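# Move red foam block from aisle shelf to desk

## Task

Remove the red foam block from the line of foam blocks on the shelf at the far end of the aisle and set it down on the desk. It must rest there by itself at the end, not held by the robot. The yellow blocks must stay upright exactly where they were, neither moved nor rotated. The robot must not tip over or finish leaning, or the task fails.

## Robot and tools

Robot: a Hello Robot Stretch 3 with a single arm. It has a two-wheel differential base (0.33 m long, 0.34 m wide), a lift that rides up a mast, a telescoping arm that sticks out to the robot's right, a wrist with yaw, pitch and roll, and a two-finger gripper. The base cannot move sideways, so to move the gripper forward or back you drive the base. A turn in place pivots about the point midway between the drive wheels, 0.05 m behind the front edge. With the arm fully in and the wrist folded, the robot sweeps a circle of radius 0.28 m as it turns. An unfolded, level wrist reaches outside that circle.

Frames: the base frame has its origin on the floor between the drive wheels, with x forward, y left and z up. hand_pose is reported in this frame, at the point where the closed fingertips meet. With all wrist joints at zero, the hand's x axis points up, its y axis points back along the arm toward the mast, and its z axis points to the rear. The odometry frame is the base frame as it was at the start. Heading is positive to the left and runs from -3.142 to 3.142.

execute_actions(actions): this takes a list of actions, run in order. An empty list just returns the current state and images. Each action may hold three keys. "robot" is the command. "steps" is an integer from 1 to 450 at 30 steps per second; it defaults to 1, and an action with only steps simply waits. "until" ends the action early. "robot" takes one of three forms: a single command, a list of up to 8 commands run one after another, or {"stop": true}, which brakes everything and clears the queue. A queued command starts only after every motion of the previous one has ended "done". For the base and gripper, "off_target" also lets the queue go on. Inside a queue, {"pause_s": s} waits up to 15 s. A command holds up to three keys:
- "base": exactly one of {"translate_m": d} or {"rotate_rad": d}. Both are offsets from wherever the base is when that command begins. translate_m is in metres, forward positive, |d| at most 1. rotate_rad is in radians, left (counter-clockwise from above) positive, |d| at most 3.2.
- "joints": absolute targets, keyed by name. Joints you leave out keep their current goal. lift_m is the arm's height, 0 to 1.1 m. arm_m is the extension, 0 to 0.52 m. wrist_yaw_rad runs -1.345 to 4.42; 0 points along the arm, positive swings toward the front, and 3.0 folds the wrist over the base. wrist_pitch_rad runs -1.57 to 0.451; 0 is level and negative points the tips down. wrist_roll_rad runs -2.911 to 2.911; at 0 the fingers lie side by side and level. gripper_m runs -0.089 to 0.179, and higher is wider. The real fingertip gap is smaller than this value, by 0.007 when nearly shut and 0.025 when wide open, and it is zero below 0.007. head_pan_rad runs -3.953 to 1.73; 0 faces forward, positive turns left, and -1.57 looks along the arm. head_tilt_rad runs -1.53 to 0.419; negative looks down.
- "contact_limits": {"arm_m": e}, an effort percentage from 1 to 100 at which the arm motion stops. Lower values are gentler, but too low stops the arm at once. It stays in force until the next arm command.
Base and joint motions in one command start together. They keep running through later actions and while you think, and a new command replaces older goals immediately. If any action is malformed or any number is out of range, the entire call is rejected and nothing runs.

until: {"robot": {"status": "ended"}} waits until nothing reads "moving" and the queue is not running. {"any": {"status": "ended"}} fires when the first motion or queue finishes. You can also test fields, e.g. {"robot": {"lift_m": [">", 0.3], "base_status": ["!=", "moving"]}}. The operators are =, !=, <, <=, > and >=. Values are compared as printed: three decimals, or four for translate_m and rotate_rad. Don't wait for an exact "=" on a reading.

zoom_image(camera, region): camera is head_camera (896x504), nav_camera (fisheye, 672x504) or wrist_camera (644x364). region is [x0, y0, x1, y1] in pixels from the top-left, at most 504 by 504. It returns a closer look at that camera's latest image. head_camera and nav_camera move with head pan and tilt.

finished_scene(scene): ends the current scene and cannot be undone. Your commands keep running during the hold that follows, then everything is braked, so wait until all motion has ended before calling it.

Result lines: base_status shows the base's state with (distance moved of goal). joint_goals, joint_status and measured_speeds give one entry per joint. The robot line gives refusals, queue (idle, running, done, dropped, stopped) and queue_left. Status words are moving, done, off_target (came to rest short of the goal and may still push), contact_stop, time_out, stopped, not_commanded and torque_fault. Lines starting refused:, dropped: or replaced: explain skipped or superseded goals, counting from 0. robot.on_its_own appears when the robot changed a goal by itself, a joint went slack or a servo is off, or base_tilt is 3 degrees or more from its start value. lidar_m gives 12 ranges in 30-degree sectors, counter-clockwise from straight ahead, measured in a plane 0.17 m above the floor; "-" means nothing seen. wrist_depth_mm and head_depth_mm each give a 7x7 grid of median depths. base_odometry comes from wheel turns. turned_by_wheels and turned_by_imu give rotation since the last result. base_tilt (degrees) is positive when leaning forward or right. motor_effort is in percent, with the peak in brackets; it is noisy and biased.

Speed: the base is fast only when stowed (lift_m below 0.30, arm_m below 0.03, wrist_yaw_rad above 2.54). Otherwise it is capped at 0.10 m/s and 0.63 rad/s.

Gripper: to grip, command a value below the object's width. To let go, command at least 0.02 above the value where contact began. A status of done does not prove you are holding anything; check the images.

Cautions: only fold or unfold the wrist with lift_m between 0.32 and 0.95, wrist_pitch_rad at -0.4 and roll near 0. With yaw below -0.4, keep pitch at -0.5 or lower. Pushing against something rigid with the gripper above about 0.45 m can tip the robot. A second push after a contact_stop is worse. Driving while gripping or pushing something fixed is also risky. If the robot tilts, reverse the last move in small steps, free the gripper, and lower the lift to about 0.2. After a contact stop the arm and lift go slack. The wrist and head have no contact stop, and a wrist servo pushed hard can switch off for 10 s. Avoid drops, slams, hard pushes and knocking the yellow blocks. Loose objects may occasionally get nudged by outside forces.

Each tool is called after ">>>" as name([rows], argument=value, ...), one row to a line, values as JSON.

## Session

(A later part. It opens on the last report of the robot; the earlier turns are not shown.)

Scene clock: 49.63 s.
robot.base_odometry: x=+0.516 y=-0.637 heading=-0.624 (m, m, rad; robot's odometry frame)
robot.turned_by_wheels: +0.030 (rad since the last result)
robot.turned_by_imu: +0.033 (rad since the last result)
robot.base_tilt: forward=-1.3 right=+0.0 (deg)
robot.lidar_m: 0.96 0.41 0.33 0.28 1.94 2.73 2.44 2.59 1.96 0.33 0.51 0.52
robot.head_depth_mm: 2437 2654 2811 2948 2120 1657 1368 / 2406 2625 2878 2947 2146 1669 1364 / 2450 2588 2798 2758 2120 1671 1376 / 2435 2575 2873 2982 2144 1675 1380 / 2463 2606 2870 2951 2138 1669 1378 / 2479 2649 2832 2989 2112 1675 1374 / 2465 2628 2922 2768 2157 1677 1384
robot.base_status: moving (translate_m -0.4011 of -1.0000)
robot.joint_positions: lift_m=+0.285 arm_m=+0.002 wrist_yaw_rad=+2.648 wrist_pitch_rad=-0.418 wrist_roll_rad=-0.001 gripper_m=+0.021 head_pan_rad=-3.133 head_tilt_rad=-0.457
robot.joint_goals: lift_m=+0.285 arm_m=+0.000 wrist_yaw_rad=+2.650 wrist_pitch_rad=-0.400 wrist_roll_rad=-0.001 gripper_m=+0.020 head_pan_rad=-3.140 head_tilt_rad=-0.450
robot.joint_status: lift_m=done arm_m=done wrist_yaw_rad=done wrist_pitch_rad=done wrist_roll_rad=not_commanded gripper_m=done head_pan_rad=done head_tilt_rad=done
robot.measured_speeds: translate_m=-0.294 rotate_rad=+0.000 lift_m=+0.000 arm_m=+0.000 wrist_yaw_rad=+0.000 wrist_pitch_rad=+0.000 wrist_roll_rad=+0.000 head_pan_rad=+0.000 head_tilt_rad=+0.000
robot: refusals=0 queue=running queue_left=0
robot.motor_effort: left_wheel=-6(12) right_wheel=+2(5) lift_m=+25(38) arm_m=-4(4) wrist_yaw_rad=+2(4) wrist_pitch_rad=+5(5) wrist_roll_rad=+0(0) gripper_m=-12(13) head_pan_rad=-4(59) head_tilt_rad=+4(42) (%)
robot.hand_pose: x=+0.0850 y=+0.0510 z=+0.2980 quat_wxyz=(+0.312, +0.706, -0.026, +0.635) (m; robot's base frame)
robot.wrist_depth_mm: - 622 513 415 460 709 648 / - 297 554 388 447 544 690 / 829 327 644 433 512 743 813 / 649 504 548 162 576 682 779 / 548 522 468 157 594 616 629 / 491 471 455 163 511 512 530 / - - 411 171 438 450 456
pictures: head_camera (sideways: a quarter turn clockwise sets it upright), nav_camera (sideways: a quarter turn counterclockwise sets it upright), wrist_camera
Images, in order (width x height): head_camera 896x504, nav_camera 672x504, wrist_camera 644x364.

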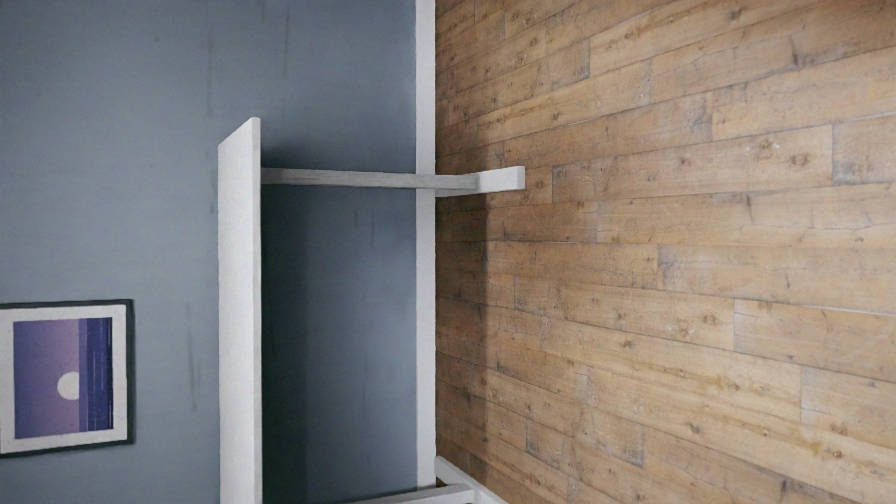

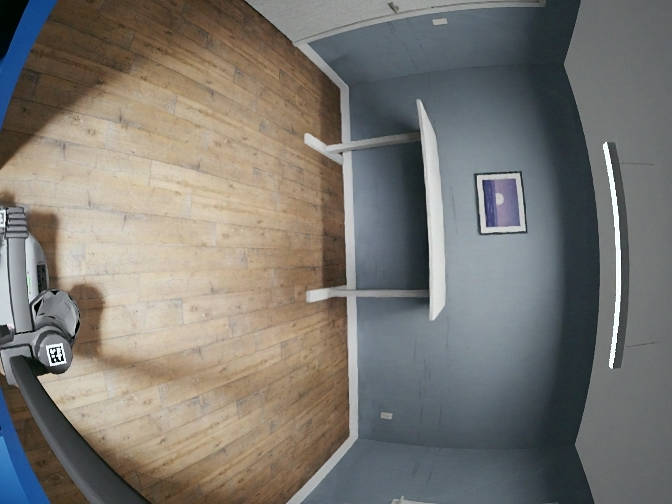

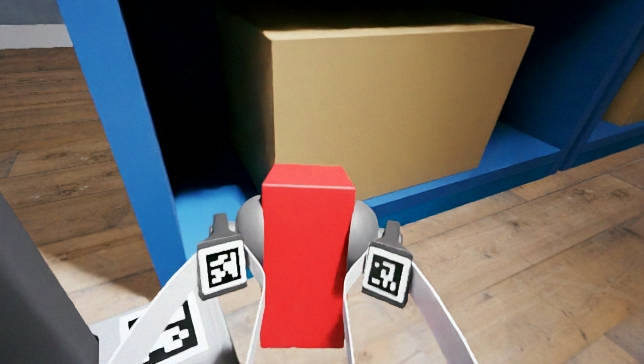

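>>> execute_actions([
  {"robot": {"base": {"translate_m": -1.0}}, "steps": 200, "until": {"robot": {"translate_m": ["<", -0.55]}}},
])

Scene clock: 54.27 s.
robot.base_odometry: x=-0.416 y=+0.034 heading=-0.624 (m, m, rad; robot's odometry frame)
robot.turned_by_wheels: +0.000 (rad since the last result)
robot.turned_by_imu: +0.001 (rad since the last result)
robot.base_tilt: forward=-0.6 right=+3.5 (deg)
robot.lidar_m: 1.17 1.18 1.94 1.89 1.99 1.81 1.31 1.62 1.89 1.83 1.95 1.17
robot.head_depth_mm: 1486 1588 1430 1863 1998 1669 1368 / 1492 1587 1309 1835 1976 1625 1374 / 1494 1597 1319 1861 1986 1684 1375 / 1493 1606 1332 1892 1993 1661 1366 / 1491 1599 1327 1885 2004 1674 1377 / 1490 1597 1342 1880 2009 1680 1381 / 1481 1618 1351 1889 2003 1667 1368
robot.base_status: moving (translate_m -0.5518 of -1.0000)
robot.joint_positions: lift_m=+0.285 arm_m=+0.002 wrist_yaw_rad=+2.649 wrist_pitch_rad=-0.418 wrist_roll_rad=-0.001 gripper_m=+0.021 head_pan_rad=-3.133 head_tilt_rad=-0.457
robot.joint_goals: lift_m=+0.285 arm_m=+0.000 wrist_yaw_rad=+2.650 wrist_pitch_rad=-0.400 wrist_roll_rad=-0.001 gripper_m=+0.020 head_pan_rad=-3.140 head_tilt_rad=-0.450
robot.joint_status: lift_m=done arm_m=done wrist_yaw_rad=done wrist_pitch_rad=done wrist_roll_rad=not_commanded gripper_m=done head_pan_rad=done head_tilt_rad=done
robot.measured_speeds: translate_m=-0.294 rotate_rad=+0.000 lift_m=+0.000 arm_m=+0.000 wrist_yaw_rad=+0.000 wrist_pitch_rad=+0.000 wrist_roll_rad=+0.000 head_pan_rad=+0.000 head_tilt_rad=+0.000
robot: refusals=0 queue=running queue_left=0
robot.motor_effort: left_wheel=-5(15) right_wheel=+2(5) lift_m=+25(25) arm_m=-4(4) wrist_yaw_rad=+1(3) wrist_pitch_rad=+5(5) wrist_roll_rad=+0(0) gripper_m=-12(13) head_pan_rad=-5(4) head_tilt_rad=+4(4) (%)
robot.hand_pose: x=+0.0849 y=+0.0510 z=+0.2979 quat_wxyz=(+0.311, +0.706, -0.026, +0.635) (m; robot's base frame)
robot.wrist_depth_mm: - - - - - - 858 / - - - - - - 878 / 832 850 893 928 962 - 930 / 659 680 687 163 734 772 779 / 555 555 568 157 611 608 625 / 486 475 459 163 511 517 535 / - - 414 170 433 449 453
pictures: head_camera (sideways: a quarter turn clockwise sets it upright), nav_camera (sideways: a quarter turn counterclockwise sets it upright), wrist_camera
Images, in order (width x height): head_camera 896x504, nav_camera 672x504, wrist_camera 644x364.

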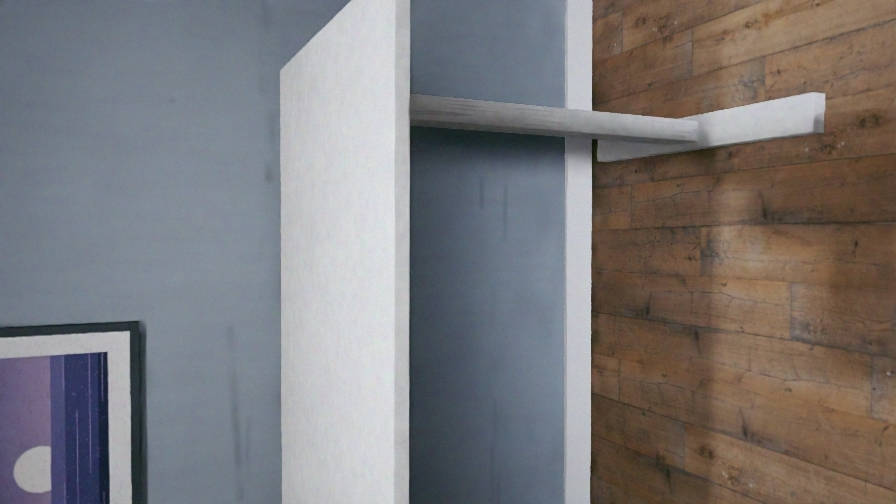

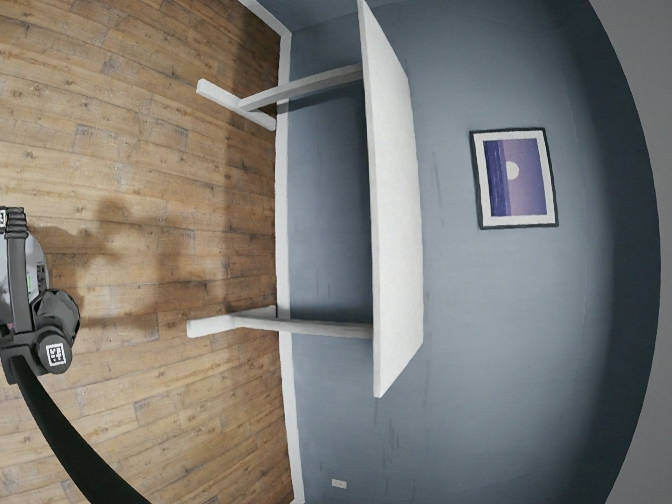

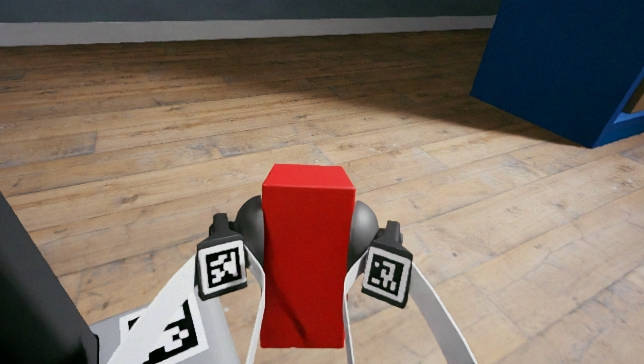

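>>> execute_actions([
  {"robot": {"joints": {"head_tilt_rad": -0.75}}, "steps": 100, "until": {"robot": {"status": "ended"}}},
])

Scene clock: 56.90 s.
robot.base_odometry: x=-0.780 y=+0.296 heading=-0.624 (m, m, rad; robot's odometry frame)
robot.turned_by_wheels: +0.000 (rad since the last result)
robot.turned_by_imu: +0.001 (rad since the last result)
robot.base_tilt: forward=-0.1 right=-0.4 (deg)
robot.lidar_m: 1.60 1.65 1.96 1.91 1.80 0.88 1.31 1.29 1.28 1.82 1.94 1.62
robot.head_depth_mm: 1108 860 636 1644 1589 1353 1180 / 1111 856 635 1614 1410 1321 1174 / 1121 861 635 1682 1577 1351 1176 / 1114 864 635 1678 1581 1341 1179 / 1118 867 638 1693 1589 1345 1176 / 1121 866 638 1694 1586 1351 1178 / 1116 866 639 1677 1578 1356 1182
robot.base_status: done (translate_m -1.0000 of -1.0000)
robot.joint_positions: lift_m=+0.285 arm_m=+0.002 wrist_yaw_rad=+2.649 wrist_pitch_rad=-0.418 wrist_roll_rad=-0.001 gripper_m=+0.021 head_pan_rad=-3.133 head_tilt_rad=-0.741
robot.joint_goals: lift_m=+0.285 arm_m=+0.000 wrist_yaw_rad=+2.650 wrist_pitch_rad=-0.400 wrist_roll_rad=-0.001 gripper_m=+0.020 head_pan_rad=-3.140 head_tilt_rad=-0.750
robot.joint_status: lift_m=done arm_m=done wrist_yaw_rad=done wrist_pitch_rad=done wrist_roll_rad=not_commanded gripper_m=done head_pan_rad=done head_tilt_rad=done
robot.measured_speeds: translate_m=+0.000 rotate_rad=+0.000 lift_m=+0.000 arm_m=+0.000 wrist_yaw_rad=+0.000 wrist_pitch_rad=+0.000 wrist_roll_rad=+0.000 head_pan_rad=+0.000 head_tilt_rad=+0.000
robot: refusals=0 queue=done queue_left=0
robot.motor_effort: left_wheel=-4(5) right_wheel=+3(5) lift_m=+25(25) arm_m=-4(4) wrist_yaw_rad=+1(1) wrist_pitch_rad=+5(5) wrist_roll_rad=+0(0) gripper_m=-13(12) head_pan_rad=-4(4) head_tilt_rad=-5(33) (%)
robot.hand_pose: x=+0.0849 y=+0.0510 z=+0.2979 quat_wxyz=(+0.311, +0.706, -0.026, +0.635) (m; robot's base frame)
robot.wrist_depth_mm: - - - - - - - / - - - - - - - / 801 861 885 920 959 - - / 654 672 698 162 735 750 789 / 547 567 561 156 608 617 623 / 490 477 456 164 507 510 527 / - - 415 169 435 450 461
pictures: head_camera (sideways: a quarter turn clockwise sets it upright), nav_camera (sideways: a quarter turn counterclockwise sets it upright), wrist_camera
Images, in order (width x height): head_camera 896x504, nav_camera 672x504, wrist_camera 644x364.

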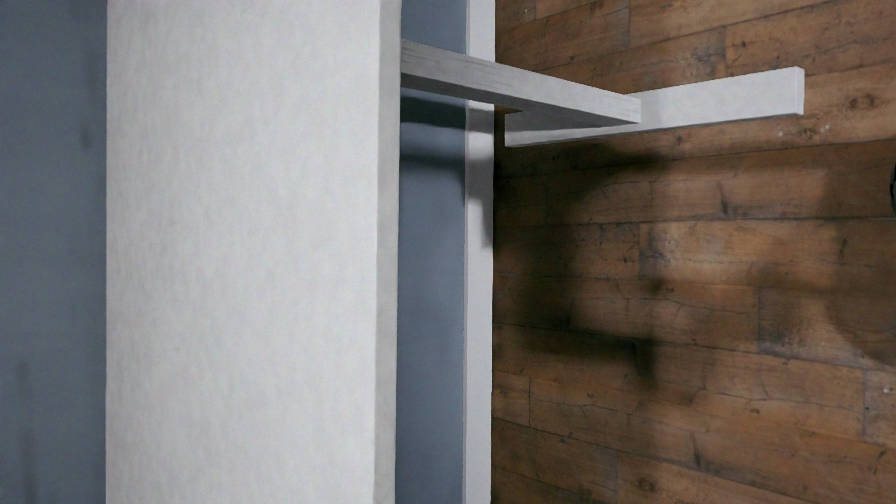

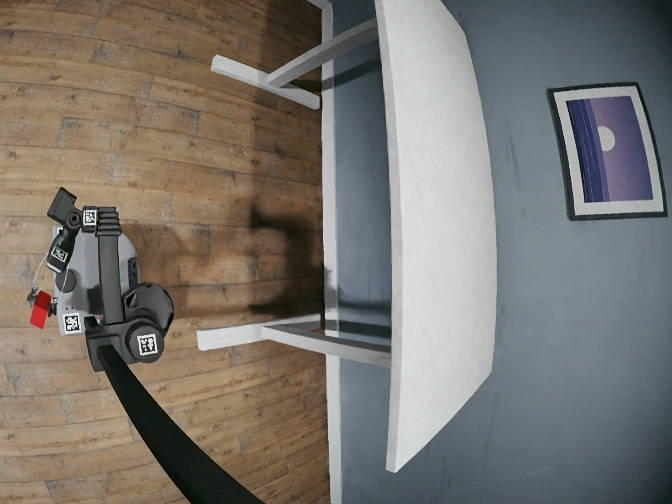

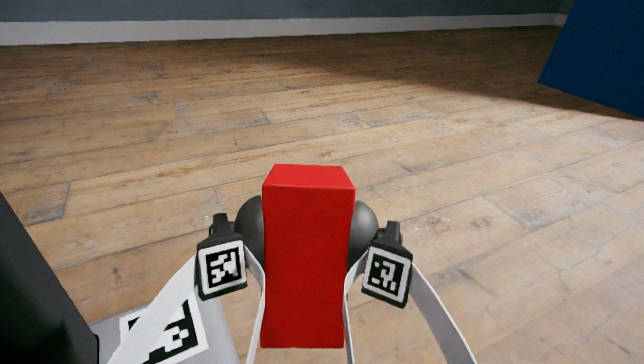

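>>> execute_actions([
  {"robot": {"base": {"rotate_rad": -1.6}, "joints": {"lift_m": 0.94, "head_pan_rad": -1.57, "head_tilt_rad": -0.8}}, "steps": 100, "until": {"robot": {"lift_m": [">", 0.33]}}},
  {"robot": {"joints": {"wrist_yaw_rad": 1.57}}, "steps": 150, "until": {"robot": {"wrist_yaw_rad": ["<", 1.7], "base_status": ["!=", "moving"]}}},
  {"robot": {"joints": {"wrist_pitch_rad": 0.0, "arm_m": 0.2}}, "steps": 250, "until": {"robot": {"lift_m": [">", 0.9]}}},
])

Scene clock: 68.53 s.
robot.base_odometry: x=-0.780 y=+0.296 heading=-2.224 (m, m, rad; robot's odometry frame)
robot.turned_by_wheels: -1.600 (rad since the last result)
robot.turned_by_imu: -1.626 (rad since the last result)
robot.base_tilt: forward=-0.2 right=-0.4 (deg)
robot.lidar_m: 1.83 1.88 1.63 1.60 1.63 1.98 1.91 1.87 0.88 1.32 1.37 1.28
robot.head_depth_mm: 1085 796 - - 1509 1315 1164 / 1087 798 - 1228 1436 1280 1151 / 1088 794 - 1717 1518 1310 1157 / 1089 760 607 1710 1521 1313 1161 / 1089 762 606 - 1523 1316 1156 / 1087 762 - - 1525 1311 1161 / 1074 768 595 1689 1526 1312 1150
robot.base_status: done (rotate_rad -1.5999 of -1.6000)
robot.joint_positions: lift_m=+0.901 arm_m=+0.200 wrist_yaw_rad=+1.570 wrist_pitch_rad=-0.027 wrist_roll_rad=-0.001 gripper_m=+0.021 head_pan_rad=-1.577 head_tilt_rad=-0.790
robot.joint_goals: lift_m=+0.940 arm_m=+0.200 wrist_yaw_rad=+1.570 wrist_pitch_rad=+0.000 wrist_roll_rad=-0.001 gripper_m=+0.020 head_pan_rad=-1.570 head_tilt_rad=-0.800
robot.joint_status: lift_m=moving arm_m=moving wrist_yaw_rad=moving wrist_pitch_rad=moving wrist_roll_rad=not_commanded gripper_m=done head_pan_rad=done head_tilt_rad=done
robot.measured_speeds: translate_m=+0.000 rotate_rad=+0.000 lift_m=+0.110 arm_m=+0.000 wrist_yaw_rad=+0.000 wrist_pitch_rad=+0.000 wrist_roll_rad=+0.000 head_pan_rad=+0.000 head_tilt_rad=+0.000
robot: refusals=0 queue=running queue_left=0
robot.motor_effort: left_wheel=+1(8) right_wheel=-2(4) lift_m=+43(42) arm_m=+5(5) wrist_yaw_rad=+1(2) wrist_pitch_rad=+9(10) wrist_roll_rad=+0(0) gripper_m=-12(13) head_pan_rad=+5(63) head_tilt_rad=-6(16) (%)
robot.hand_pose: x=+0.2341 y=-0.3447 z=+1.0083 quat_wxyz=(+0.508, +0.506, -0.493, +0.493) (m; robot's base frame)
robot.wrist_depth_mm: - - - - - - - / - - - - - - - / - - - - - - - / - - - 162 710 641 704 / - - - 157 - 366 382 / - - - 163 - 283 261 / - - - 170 - - 202
pictures: head_camera (sideways: a quarter turn clockwise sets it upright), nav_camera (sideways: a quarter turn counterclockwise sets it upright), wrist_camera
Images, in order (width x height): head_camera 896x504, nav_camera 672x504, wrist_camera 644x364.

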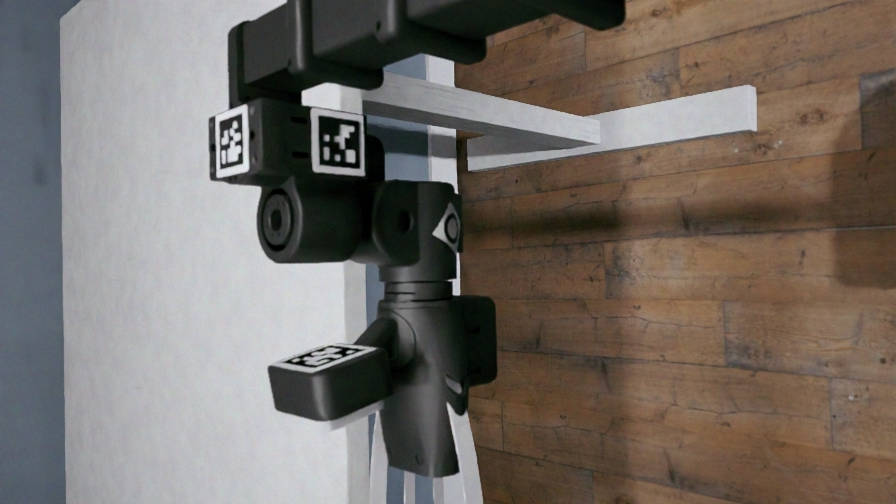

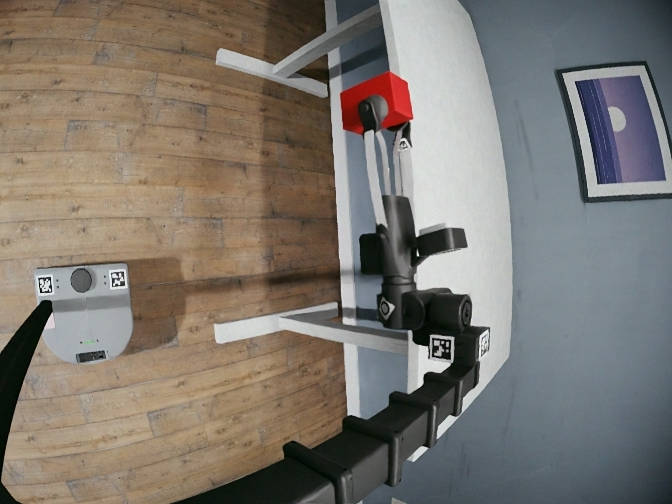

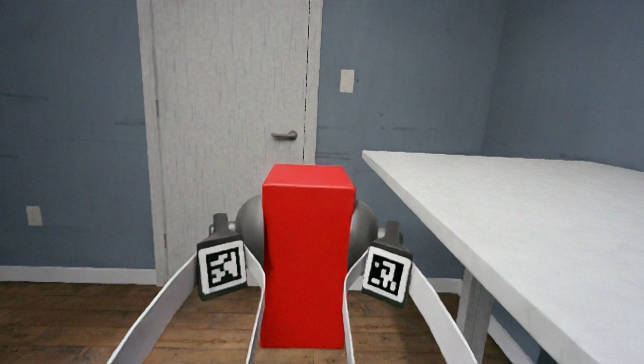

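>>> execute_actions([
  {"robot": {"joints": {"wrist_yaw_rad": 0.0, "arm_m": 0.22}}, "steps": 150, "until": {"robot": {"wrist_yaw_rad": ["<", 0.25]}}},
  {"robot": {"joints": {"lift_m": 0.912}}, "steps": 150, "until": {"robot": {"status": "ended"}}},
])

Scene clock: 71.50 s.
robot.base_odometry: x=-0.780 y=+0.296 heading=-2.224 (m, m, rad; robot's odometry frame)
robot.turned_by_wheels: +0.000 (rad since the last result)
robot.turned_by_imu: +0.001 (rad since the last result)
robot.base_tilt: forward=-0.3 right=-0.4 (deg)
robot.lidar_m: 1.83 1.89 1.63 1.60 1.63 1.98 1.91 1.87 0.88 1.32 1.37 1.28
robot.head_depth_mm: 1083 814 - 1714 1514 1326 1152 / 1085 829 - 1213 1424 1287 1152 / 1091 832 - 1721 1522 1310 1154 / 1091 798 - 1718 1514 1307 1159 / 1095 764 608 1710 1520 1330 1153 / 1088 764 606 1708 1531 1316 1166 / 1074 763 608 1686 1523 1321 1161
robot.base_status: done (rotate_rad -1.5999 of -1.6000)
robot.joint_positions: lift_m=+0.912 arm_m=+0.220 wrist_yaw_rad=+0.002 wrist_pitch_rad=-0.026 wrist_roll_rad=-0.001 gripper_m=+0.021 head_pan_rad=-1.577 head_tilt_rad=-0.790
robot.joint_goals: lift_m=+0.912 arm_m=+0.220 wrist_yaw_rad=+0.000 wrist_pitch_rad=+0.000 wrist_roll_rad=-0.001 gripper_m=+0.020 head_pan_rad=-1.570 head_tilt_rad=-0.800
robot.joint_status: lift_m=done arm_m=done wrist_yaw_rad=done wrist_pitch_rad=done wrist_roll_rad=not_commanded gripper_m=done head_pan_rad=done head_tilt_rad=done
robot.measured_speeds: translate_m=+0.000 rotate_rad=+0.000 lift_m=+0.000 arm_m=+0.000 wrist_yaw_rad=+0.000 wrist_pitch_rad=+0.000 wrist_roll_rad=+0.000 head_pan_rad=+0.000 head_tilt_rad=+0.000
robot: refusals=0 queue=done queue_left=0
robot.motor_effort: left_wheel=+2(2) right_wheel=-2(2) lift_m=+25(40) arm_m=+4(5) wrist_yaw_rad=+0(2) wrist_pitch_rad=+8(8) wrist_roll_rad=+0(0) gripper_m=-12(13) head_pan_rad=+6(5) head_tilt_rad=-5(6) (%)
robot.hand_pose: x=-0.0210 y=-0.6201 z=+1.0202 quat_wxyz=(+0.708, +0.010, -0.706, -0.009) (m; robot's base frame)
robot.wrist_depth_mm: 751 771 771 765 789 782 792 / 778 783 799 792 820 812 826 / 804 810 836 830 834 835 859 / 515 538 570 163 655 892 897 / 327 338 342 157 401 397 443 / 240 247 225 163 269 276 285 / 190 194 189 170 205 213 218
pictures: head_camera (sideways: a quarter turn clockwise sets it upright), nav_camera (sideways: a quarter turn counterclockwise sets it upright), wrist_camera
Images, in order (width x height): head_camera 896x504, nav_camera 672x504, wrist_camera 644x364.

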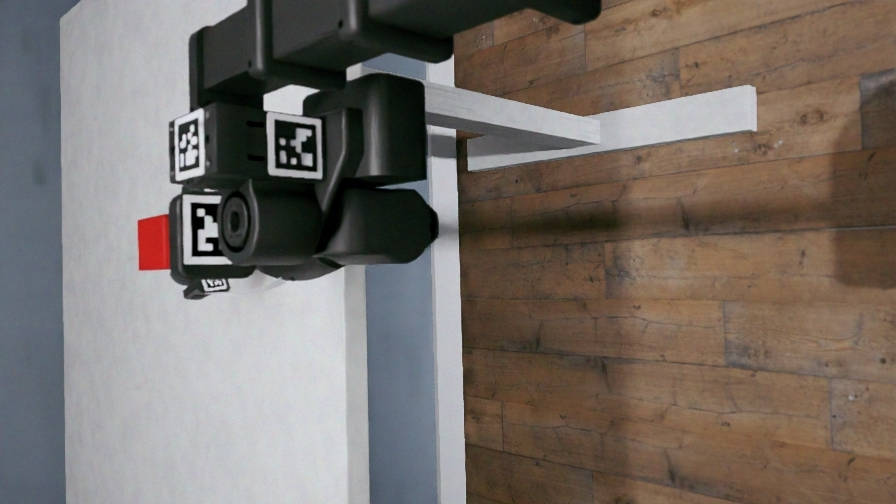

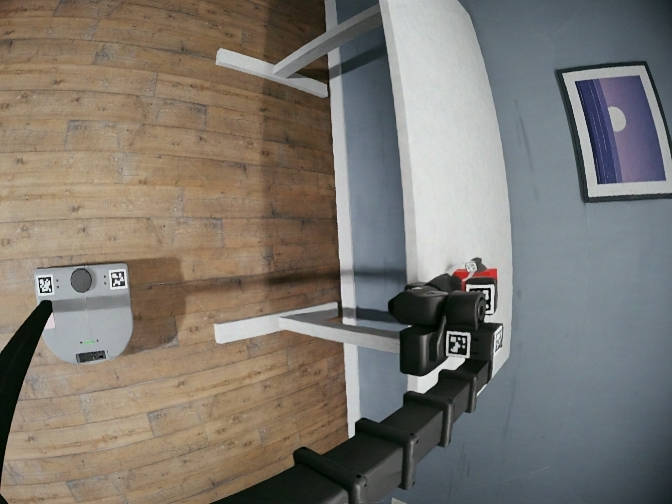

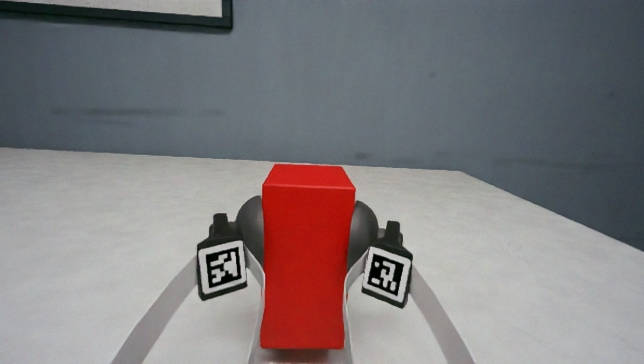

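>>> execute_actions([
  {"robot": [{"joints": {"lift_m": 0.899}}, {"joints": {"gripper_m": 0.09}}, {"joints": {"arm_m": 0.14}}], "steps": 300, "until": {"robot": {"status": "ended"}}},
])

Scene clock: 77.47 s.
robot.base_odometry: x=-0.780 y=+0.296 heading=-2.224 (m, m, rad; robot's odometry frame)
robot.turned_by_wheels: +0.000 (rad since the last result)
robot.turned_by_imu: +0.001 (rad since the last result)
robot.base_tilt: forward=-0.1 right=-0.2 (deg)
robot.lidar_m: 1.82 1.88 1.63 1.60 1.64 1.98 1.91 1.87 0.88 1.31 1.37 1.28
robot.head_depth_mm: 1093 757 638 - 1481 1311 1146 / 1086 758 - - 1427 1288 1164 / 1094 764 - - 1481 1311 1165 / 1093 612 - 1716 1490 1309 1155 / 1081 764 606 1704 1531 1312 1153 / 1084 765 607 1687 1521 1312 1155 / 1086 764 606 1691 1525 1315 1155
robot.base_status: done (rotate_rad -1.5999 of -1.6000)
robot.joint_positions: lift_m=+0.899 arm_m=+0.140 wrist_yaw_rad=+0.001 wrist_pitch_rad=-0.023 wrist_roll_rad=-0.001 gripper_m=+0.090 head_pan_rad=-1.577 head_tilt_rad=-0.790
robot.joint_goals: lift_m=+0.899 arm_m=+0.140 wrist_yaw_rad=+0.000 wrist_pitch_rad=+0.000 wrist_roll_rad=-0.001 gripper_m=+0.090 head_pan_rad=-1.570 head_tilt_rad=-0.800
robot.joint_status: lift_m=done arm_m=done wrist_yaw_rad=done wrist_pitch_rad=done wrist_roll_rad=not_commanded gripper_m=done head_pan_rad=done head_tilt_rad=done
robot.measured_speeds: translate_m=+0.000 rotate_rad=+0.000 lift_m=+0.000 arm_m=+0.000 wrist_yaw_rad=+0.000 wrist_pitch_rad=+0.000 wrist_roll_rad=+0.000 head_pan_rad=+0.000 head_tilt_rad=+0.000
robot: refusals=0 queue=done queue_left=0
robot.motor_effort: left_wheel=+2(1) right_wheel=-2(2) lift_m=+25(24) arm_m=-5(7) wrist_yaw_rad=+0(2) wrist_pitch_rad=+7(8) wrist_roll_rad=+0(0) gripper_m=+0(80) head_pan_rad=+5(5) head_tilt_rad=-5(6) (%)
robot.hand_pose: x=-0.0212 y=-0.5410 z=+1.0081 quat_wxyz=(+0.708, +0.009, -0.707, -0.008) (m; robot's base frame)
robot.wrist_depth_mm: 824 831 858 844 858 882 864 / 855 853 852 878 881 891 892 / 869 872 886 916 926 914 902 / 478 493 534 235 618 942 969 / 300 311 328 242 381 365 386 / 220 222 222 239 228 256 261 / 181 178 180 184 189 195 199
pictures: head_camera (sideways: a quarter turn clockwise sets it upright), nav_camera (sideways: a quarter turn counterclockwise sets it upright), wrist_camera
Images, in order (width x height): head_camera 896x504, nav_camera 672x504, wrist_camera 644x364.

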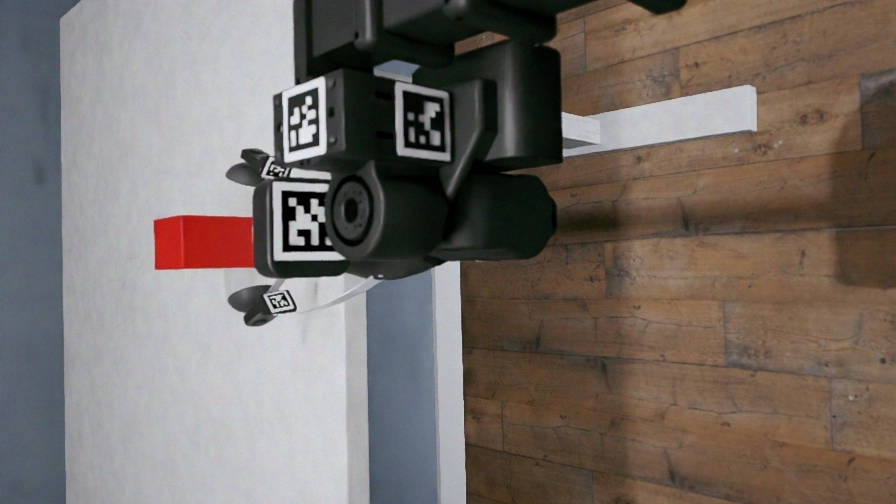

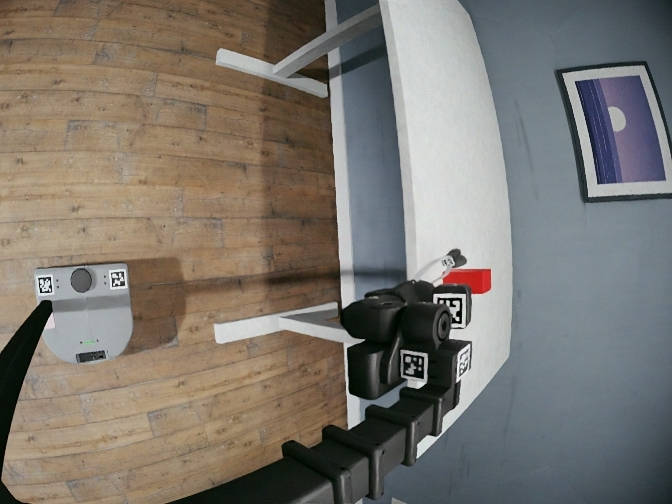

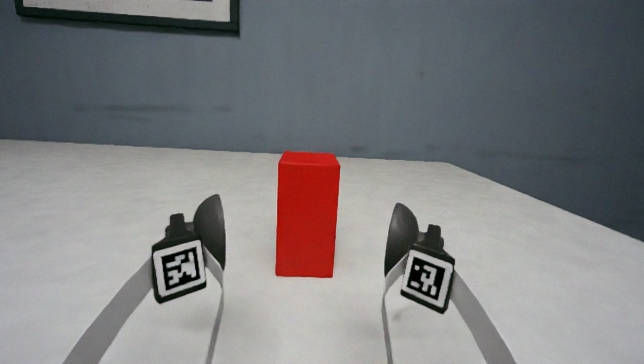

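The red block is standing on the desk, and the gripper has let go and pulled back.

>>> finished_scene(scene=2)

The scene is finished: the task was done.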